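# Sort the black housing onto its rib-spacing color pad

## Task

Measure the center-to-center gap between the two raised ribs on a large face of the black housing. A 12 mm gap means the yellow rectangle on the mat, 18 mm white, 24 mm blue and 30 mm red. Set the housing down on the matching rectangle. The gripper must have let go and must not touch the housing when the scene is ended. Nothing may leave the table.

## Robot and tools

Robot: one six-joint UR-type arm carrying a Robotiq 2F-85 parallel gripper. Its fingertips are plain boxes with pressure pads, and the flange holds a force-torque sensor. Cameras are cam_head_left, cam_head_right, cam_high, cam_low and cam_wrist, each 896x504 pixels.

Frames. The scene frame has its origin on the table top under the arm base, +z up, and +y to the left when facing along +x. Positions are in metres and orientation is a quaternion in w,x,y,z order. The base may be slightly tilted, and the printed position drifts more at long reach. The gripper frame has +z pointing out along the fingers, y as the line the pads close along, and +x toward a flat block that sticks out about 9 cm and turns with the hand. end_effector_position is the point midway between the closed pads. Fingertips extend about 22 mm past it when closed and 9 mm when open. While closing they also travel about 13 mm farther out, so leave that clearance above a surface.

execute_actions(actions, pictures). actions holds at most one item. An empty list only reports the state. {"steps": n} with n up to 300 is a wait, counted from the previous result, so reply time is included. {"rows": [...], "steps": n} with n up to 15 (default 15) is a motion. Each step lasts 1/30 s and uses one row, and the last row repeats if there are fewer rows than steps. The arm is a single arm, so every row is one flat list of 9 numbers, each in [-1, 1], in this order: dx, dy, dz, rx, ry, rz, position, force_limit, speed.
- dx..rz are an offset, not a pose, written in the gripper's own axes. The offset counts from the gripper pose printed in the latest result that shows it. Before any such result exists in the scene, and for a second call within one reply, it counts from wherever the hand is when the action begins. Every row uses that same reference; rows do not add up. A value of 1.0 means 0.6 m for dx, dy, dz or 180 degrees for the rotation, and rx, ry, rz together form one rotation vector. All zeros pulls the hand back to the reference pose, so it is not a pause.
- position is an absolute finger setting: +1 is open at 85 mm, the pads meet near -0.8, and -1 closes until something blocks the fingers.
- force_limit sets pad force, roughly 20 N at -1, 128 N at 0 and 235 N at +1 on a 40 mm object.
- speed sets the closing rate, about 20 mm/s at -1, 85 at 0 and 150 at +1. Faster closing squeezes a few N harder.
Each step, the commanded pose is clipped to within 100 mm and 16 degrees of the measured pose. Motion trails the commands by about 0.17 s, so a long reach may need another call. The Hand target line shows where the controller is currently driving.

move(target, speed, stop_force). target is one 9-number row with the same layout and the same offset reference as above. The fingers take their numbers at the start. The hand follows a straight path of 0.5 to 10 s at up to speed m/s (0.002 to 0.5, default 0.25; rotation up to twice that in rad/s). stop_force, optional, takes 9 to 40 N. The path halts once the sensor feels that much extra push along the line to the target, and the hand then backs off two steps and holds. Use it slowly when approaching or placing. Omit it when pulling away from a contact, and do not trust it on moves that rotate. It is refused during the scene's first 0.2 s. The move: line reports the ending: done, off_target, moving, held, fault, or contact (stop_force fired). It also reports limits, where paced means the pose was clipped and held means a clearance check blocked some steps. The arm is stiff, so aiming even slightly into a hard surface without stop_force can trigger a fault.

wait(seconds) lets 0 to 10 s pass without new commands. zoom_image(camera, region) enlarges region [x0, y0, x1, y1] in pixels of that camera's latest image, at most 504x504; use it to read the rib spacing. read_manual gives licence text only. finished_scene(scene) ends scene 1 or 2 for good and grades it.

Result lines. The state gives pose, velocities and joint positions. Joint ranges run base to tip: pan ±3.142, lift ±6.283, elbow 0 to 3.142, wrists ±6.283. HELD marks steps whose command was withheld, and pose unreachable means the clearance check changed the command; the base's mount counts as arm for that check. object_status: 0 moving, 1 blocked while opening, 2 blocked while closing (a grip), 3 reached the set position or pads closed together. A grip means sending -1, holding it, and seeing status 2. Force_limit and speed only change after the position number changes by at least 0.01, so open first to regrip more softly. The fingers re-close on their own if the object slips, except after a grip at force_limit -1. position_measured is in counts: 3 open, about 78 = 60 mm, 130 = 40 mm, 180 = 20 mm, 230 pads together. touch_left (-y finger) and touch_right (+y finger) each print 28 cells as 7 groups of 4. Groups run from the fingertip end toward the palm, and cells in a group run along +x. Empty cells read near 0 with noise. An even grip reads about 30 per cell at 10 N, 140 at 50 N and 240 at 100 N. Wrist force and torque are in gripper axes and show the push from the surface into the arm. They carry an offset up to about 4 N, noise up to about 2.4 N, and saturate near 50 N per axis.

Avoid: an outside force of 150 N, or joint torque at the load limit (132 N m for the big joints, 24.6 N m for the wrists), stops the arm for 10 s. Holding loads heats motors; a MOTOR HOT warning comes at 70 °C and the brakes lock at 85 °C. Occasional tugs or pushes may disturb the part or loose objects. Do not drop, slam or push hard, and never knock anything off the table. Lower the housing gently onto the right rectangle, open the fingers, and lift clear before calling finished_scene.

Each tool is called after "Request:" as a command line: name --argument value for each argument, lists and objects as JSON in quotes; but a table of rows of numbers goes row by row, as --pt "numbers of a row", without its own name.

## Session

Request:
execute_actions --actions '[]'

Scene clock: 0.00 s of 4600.00 s.
end_effector_position=(+0.1235, -0.3886, +0.1677) position_measured=3 object_status=3 touch_left=n/a touch_right=n/a end_effector_quat_wxyz=(-0.034, +0.075, +0.927, +0.365) end_effector_velocity=(+0.000, -0.000, +0.000) end_effector_angular_velocity=(-0.001, -0.000, -0.000)
Joint positions: [-1.447 -0.318  1.381 -1.145 -1.449 -1.768]
Joint velocities: [ 0.    -0.001 -0.     0.     0.001 -0.   ]
Motor temperatures (°C, as the motors report them): [31 30 32 35 37 36]
Wrist force (N, on the end effector, along its own x y z axes, offset not removed): no reading
Wrist torque (N m, same axes, about the end effector's origin, offset not removed): no reading
Hand target: +0.124, -0.389, +0.168; -0.034, +0.075, +0.927, +0.365

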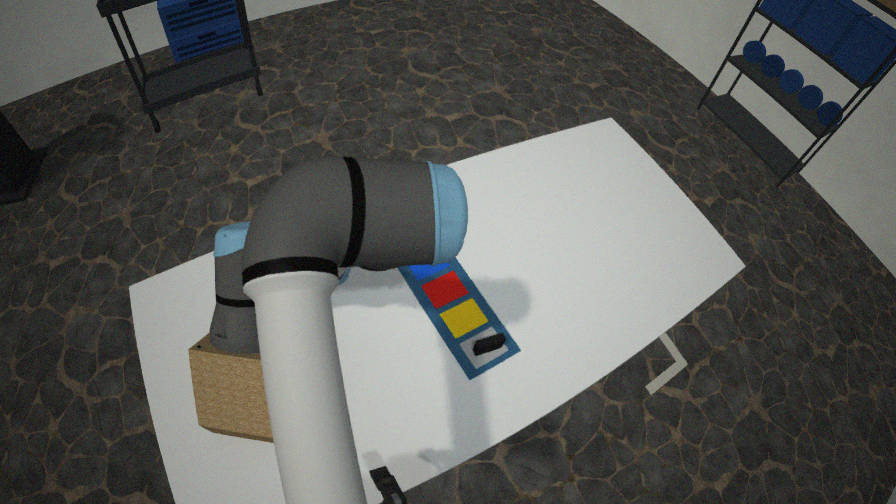

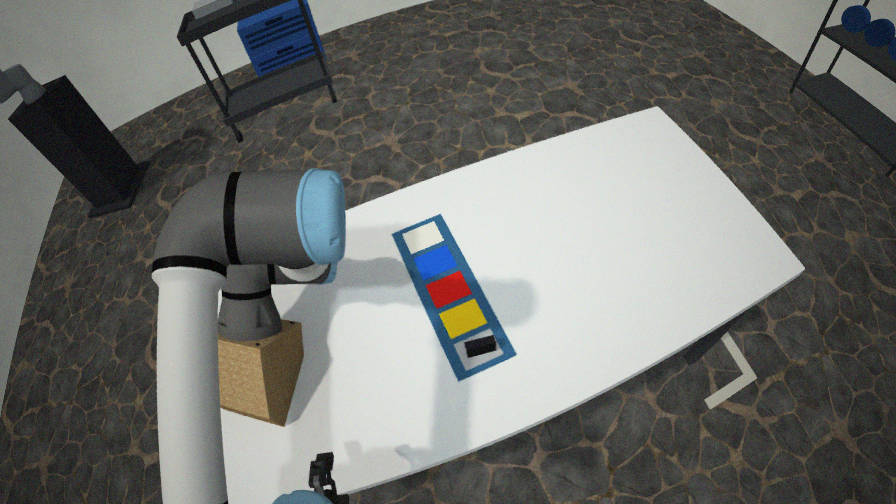

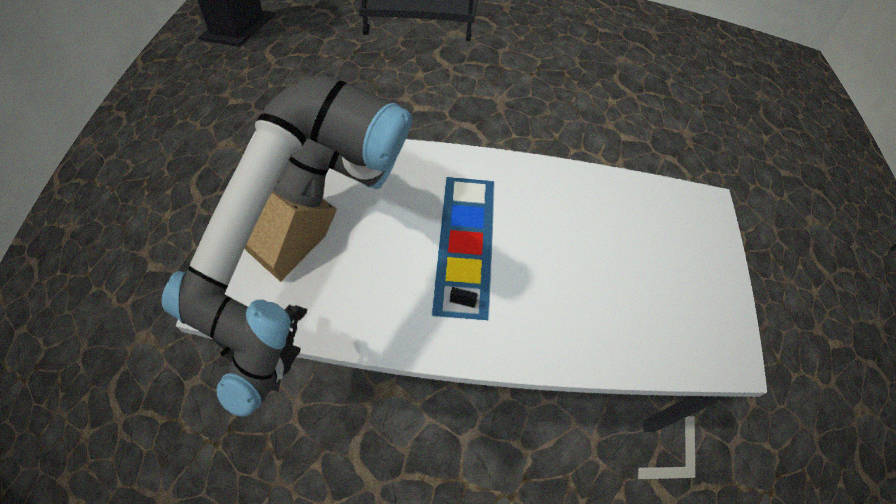

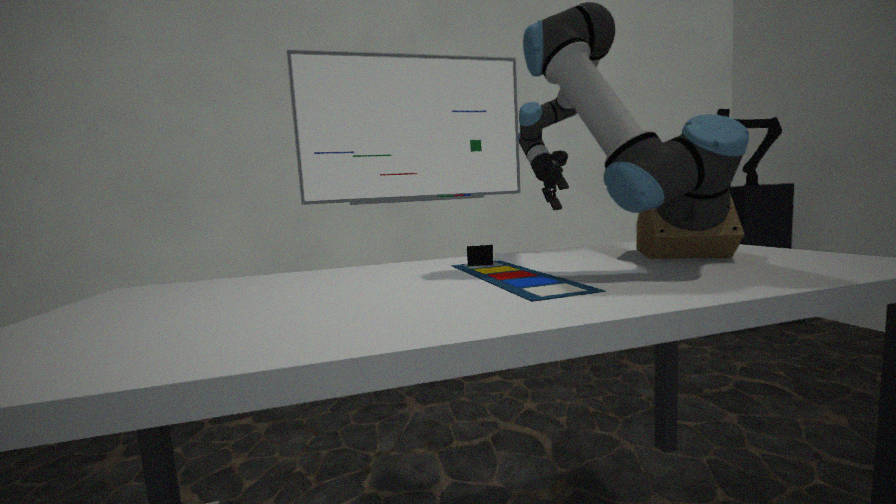

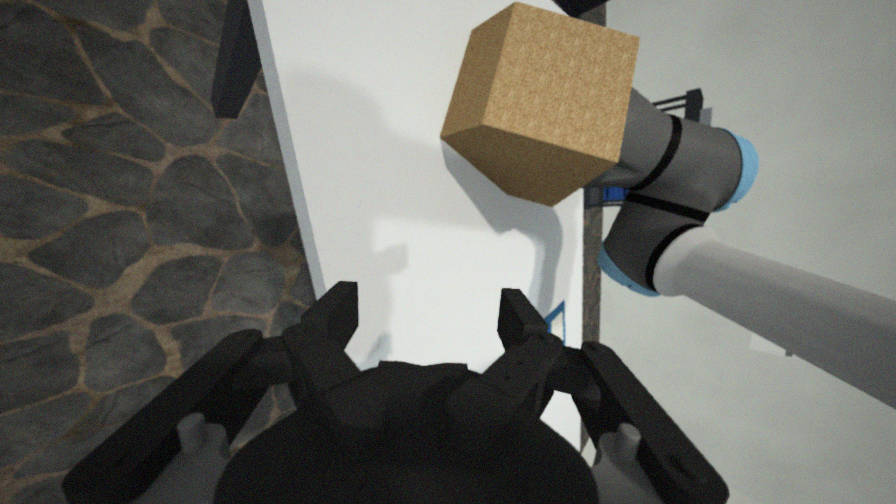

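Request:
zoom_image --camera "cam_low" --region '[440, 230, 520, 280]'

Request:
zoom_image --camera "cam_high" --region '[400, 160, 530, 340]'

Region (440, 230, 520, 280) of cam_low's 896x504 image, scaled by 6.300, with more detail than that image has; it fills the top 315 rows of this view, and the rest is white.

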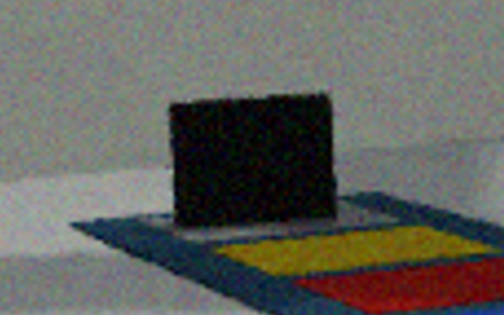

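Region (400, 160, 530, 340) of cam_high's 896x504 image, scaled by 2.800, with more detail than that image has.

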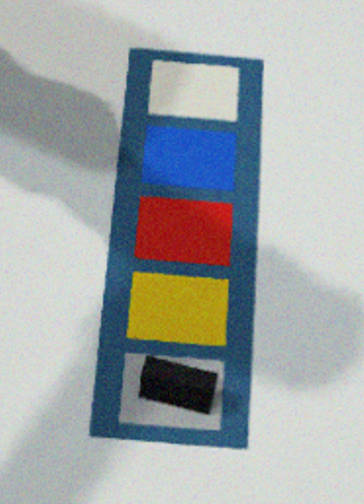

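Request:
move --target '[-0.41,0.39,0,0.235,-0.041,0,1,0,0]'

Scene clock: 22.00 s of 4600.00 s.
end_effector_position=(+0.4043, -0.2481, +0.2956) position_measured=3 object_status=3 touch_left=((16 22 3 -8) (-6 -13 6 -7) (-21 0 3 21) (-5 17 -5 -18) (6 0 -1 -11) (-5 -3 0 -14) (-2 5 -2 7)) touch_right=((-3 -7 -1 1) (8 8 0 8) (6 16 -6 4) (-12 10 2 -19) (6 0 6 -15) (14 -6 12 6) (1 -7 15 17)) end_effector_quat_wxyz=(-0.001, +0.081, +0.997, +0.001) end_effector_velocity=(+0.001, +0.000, +0.001) end_effector_angular_velocity=(-0.004, +0.001, +0.000)
Joint positions: [-1.193 -1.219  1.764 -1.454 -1.066 -1.378]
Joint velocities: [ 0.002 -0.002 -0.001 -0.002  0.     0.004]
Motor temperatures (°C, as the motors report them): [31 30 32 35 37 36]
Wrist force (N, on the end effector, along its own x y z axes, offset not removed): [-1.2 0.9 -0.7]
Wrist torque (N m, same axes, about the end effector's origin, offset not removed): [-0.09 0.35 0.07]
Hand target: +0.404, -0.248, +0.296; -0.001, +0.081, +0.997, +0.001
Off the commanded pose: 0.001 m, 0 deg.
After step 90, 16.93 s passed at rest.
move: done

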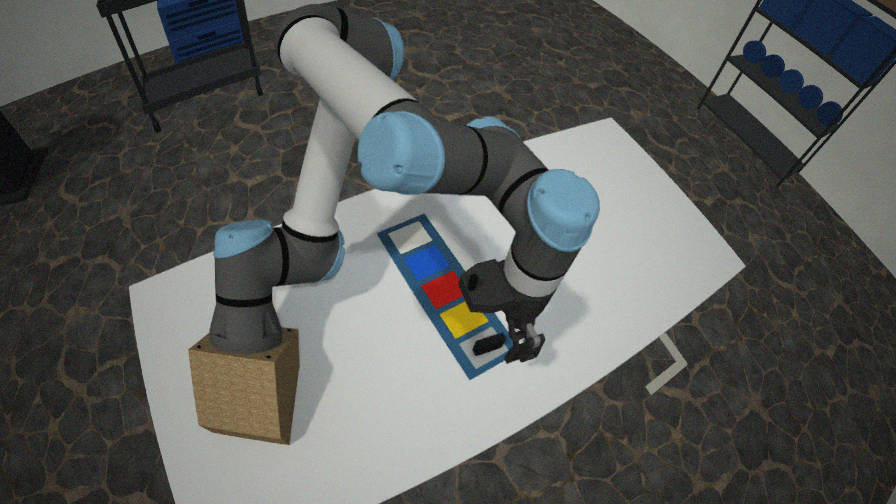

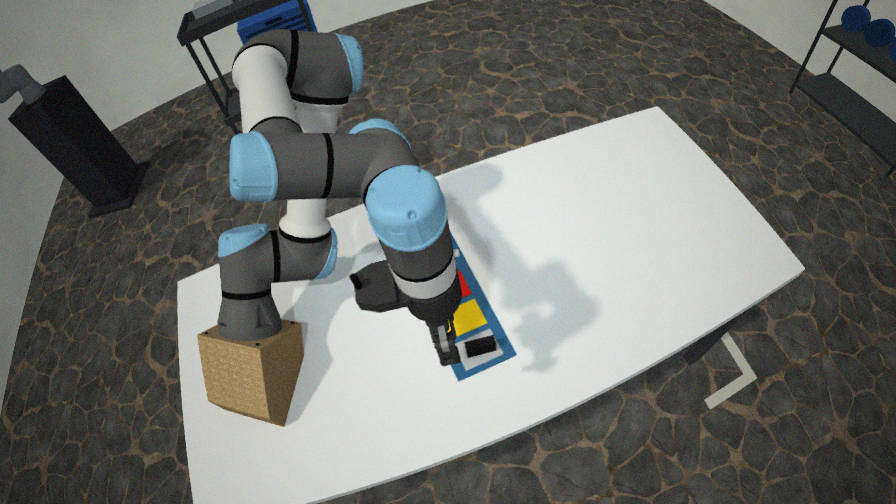

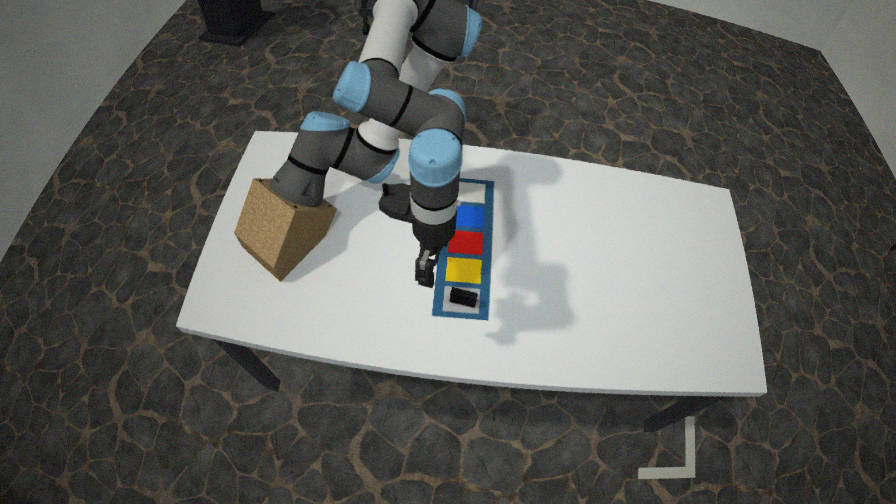

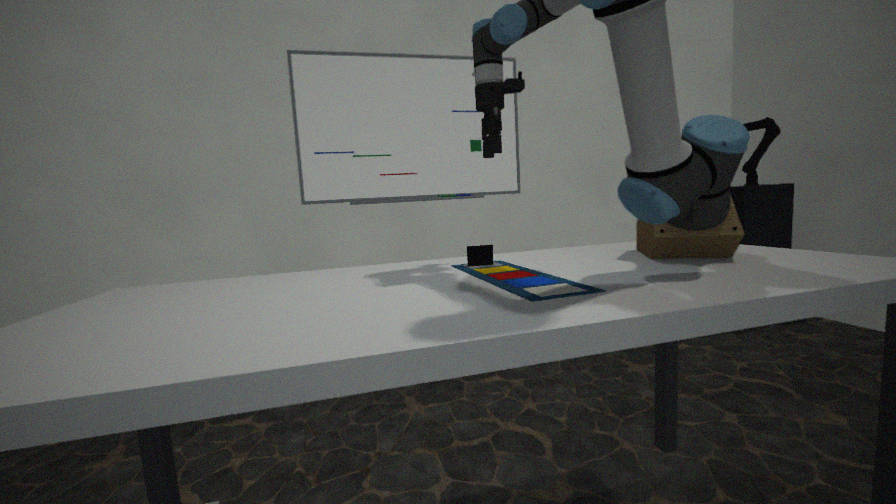

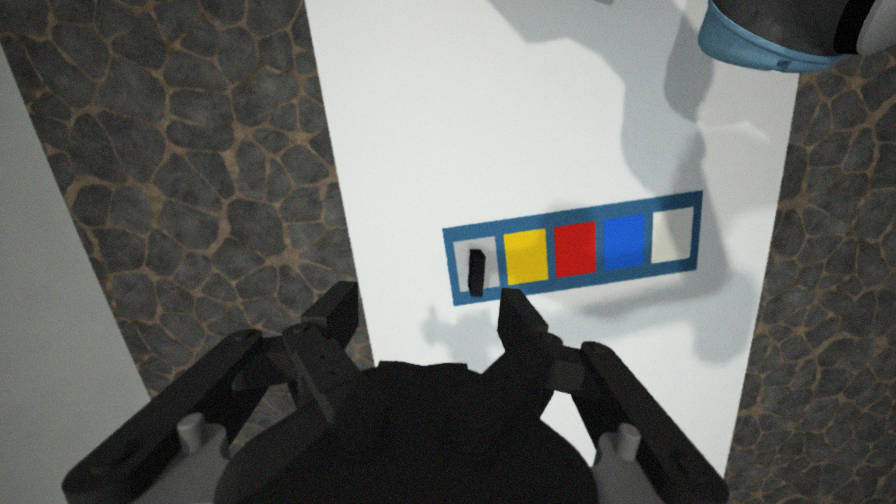

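Request:
move --target '[-0.128,0.102,0.243,0,0,0,1,0,0]'

Scene clock: 25.73 s of 4600.00 s.
end_effector_position=(+0.4898, -0.2000, +0.1501) position_measured=3 object_status=3 touch_left=((22 3 11 7) (-2 -14 19 2) (-13 -9 21 -6) (-10 -1 -5 -1) (-10 -4 14 -15) (20 7 4 -16) (8 -7 7 -13)) touch_right=((4 -14 13 12) (-4 2 8 2) (-7 6 10 1) (10 3 -8 7) (-1 8 0 -21) (-1 0 -1 8) (8 -28 15 13)) end_effector_quat_wxyz=(-0.001, +0.081, +0.997, +0.001) end_effector_velocity=(+0.001, +0.001, -0.001) end_effector_angular_velocity=(-0.000, -0.000, +0.000)
Joint positions: [-0.903 -1.215  1.926 -1.782 -0.906 -1.088]
Joint velocities: [ 0.003  0.     0.    -0.003  0.002  0.004]
Motor temperatures (°C, as the motors report them): [31 30 32 35 37 36]
Wrist force (N, on the end effector, along its own x y z axes, offset not removed): [-0.9 0.9 0.3]
Wrist torque (N m, same axes, about the end effector's origin, offset not removed): [0.08 0.26 0.24]
Hand target: +0.490, -0.200, +0.150; -0.001, +0.081, +0.997, +0.001
Off the commanded pose: 0.000 m, 0 deg.
move: done

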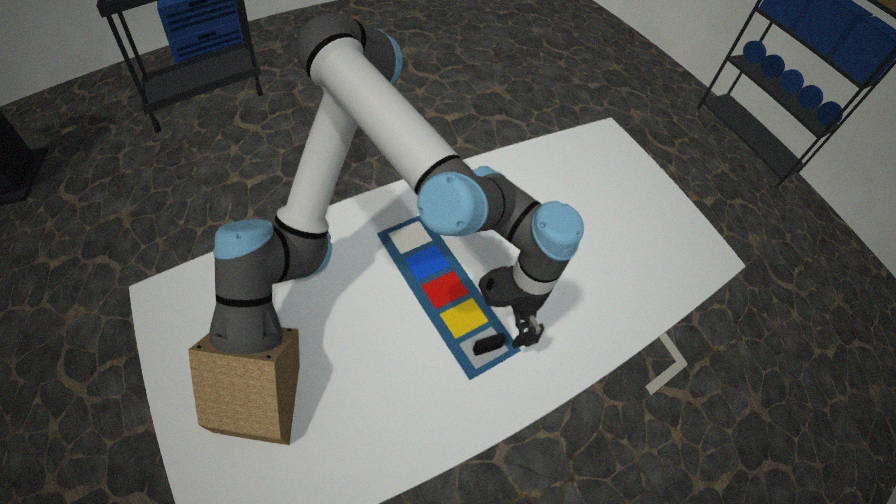

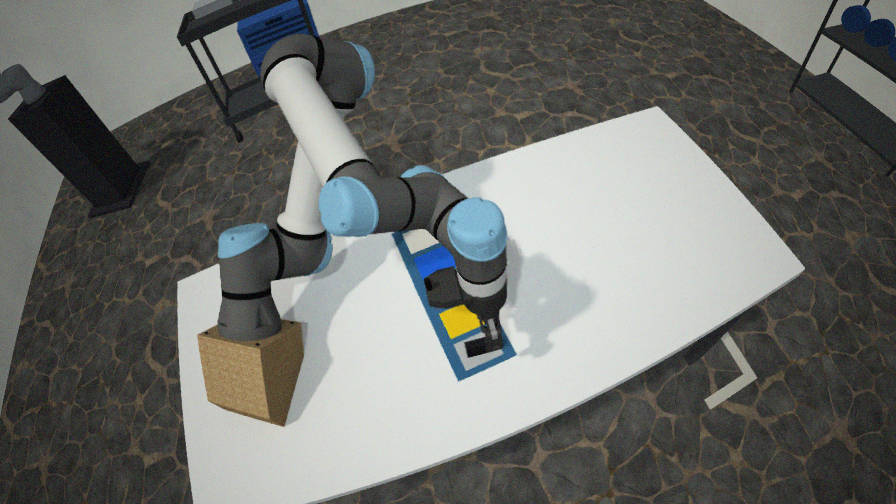

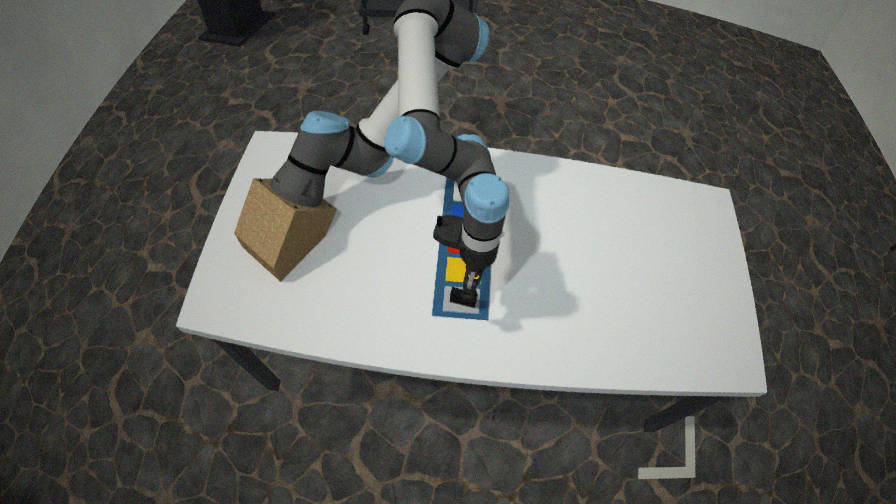

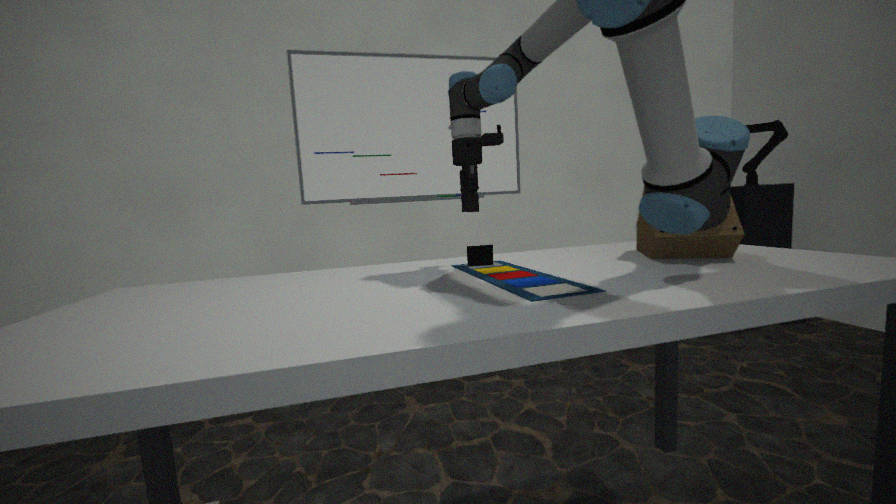

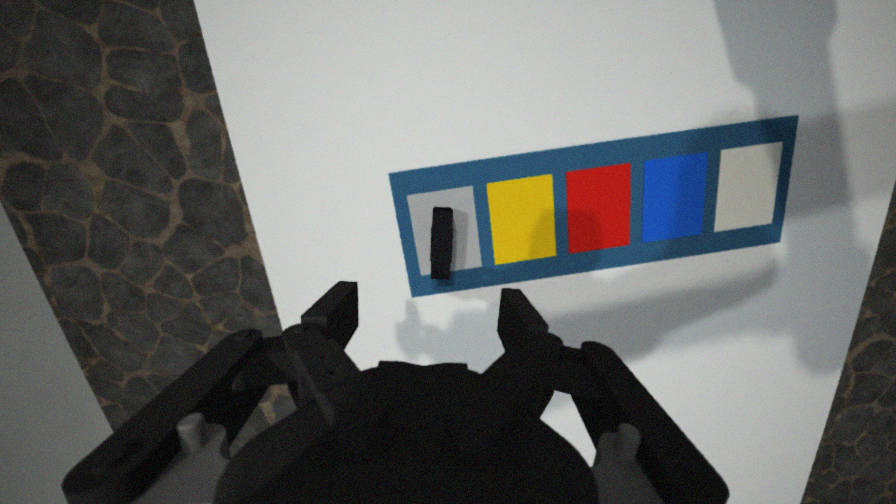

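Request:
move --target '[0.037,0.025,0.13,0,0,0,1,0,0]'

Scene clock: 28.23 s of 4600.00 s.
end_effector_position=(+0.4703, -0.1815, +0.0724) position_measured=3 object_status=3 touch_left=((1 13 13 25) (8 10 -4 2) (-6 10 6 0) (-10 -6 -12 -3) (-2 5 -1 0) (3 4 -4 -3) (9 -6 -8 12)) touch_right=((2 6 10 -2) (2 -2 -5 2) (6 -13 7 10) (20 12 12 0) (13 16 5 -10) (-1 9 -5 12) (-1 -16 8 6)) end_effector_quat_wxyz=(-0.001, +0.081, +0.997, +0.001) end_effector_velocity=(-0.001, -0.000, -0.003) end_effector_angular_velocity=(-0.001, +0.000, +0.001)
Joint positions: [-0.825 -1.193  2.092 -2.026 -0.871 -0.998]
Joint velocities: [ 0.002  0.004  0.004 -0.01   0.001  0.002]
Motor temperatures (°C, as the motors report them): [31 30 32 35 37 36]
Wrist force (N, on the end effector, along its own x y z axes, offset not removed): [-0.2 -0.4 -2.3]
Wrist torque (N m, same axes, about the end effector's origin, offset not removed): [-0.20 0.24 0.16]
Hand target: +0.470, -0.182, +0.072; -0.001, +0.081, +0.997, +0.001
Off the commanded pose: 0.000 m, 0 deg.
move: done

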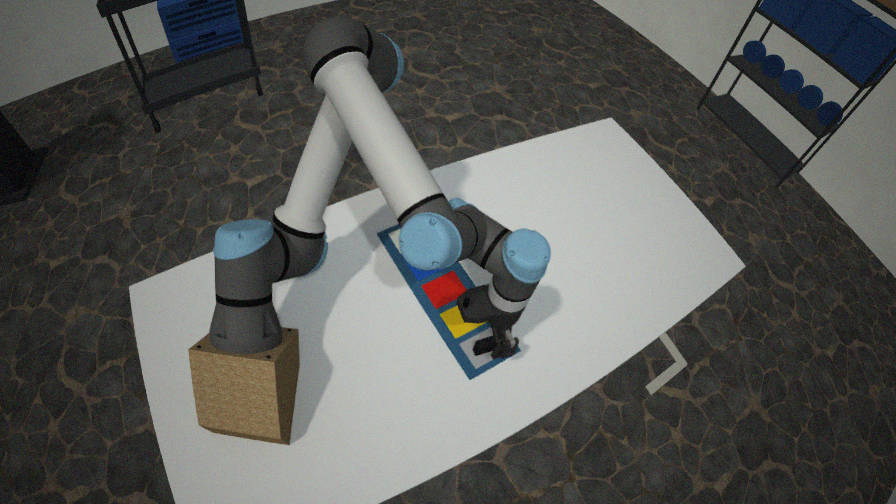

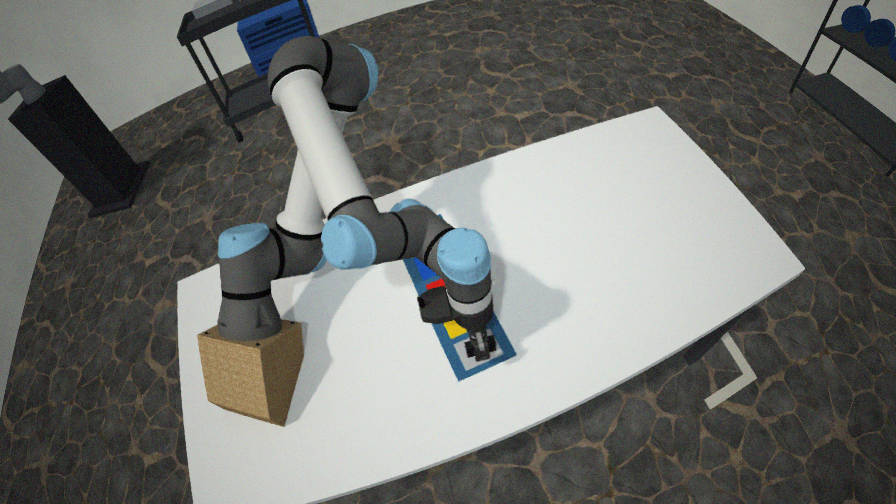

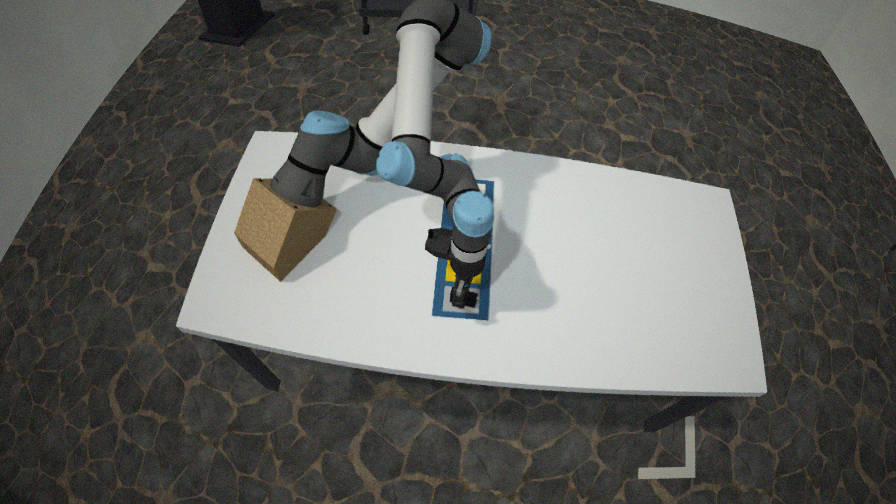

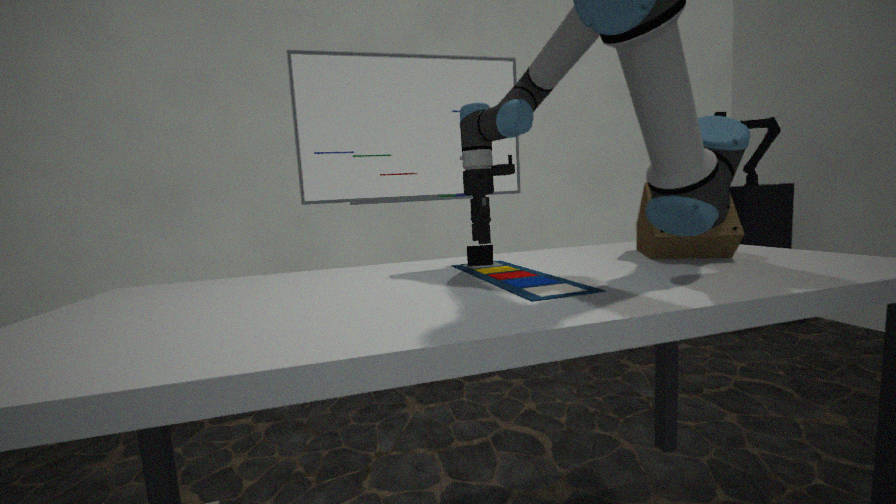

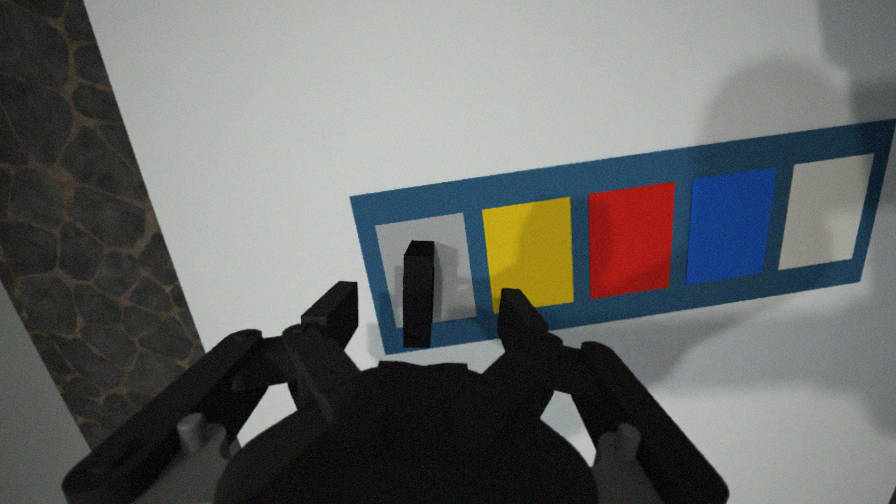

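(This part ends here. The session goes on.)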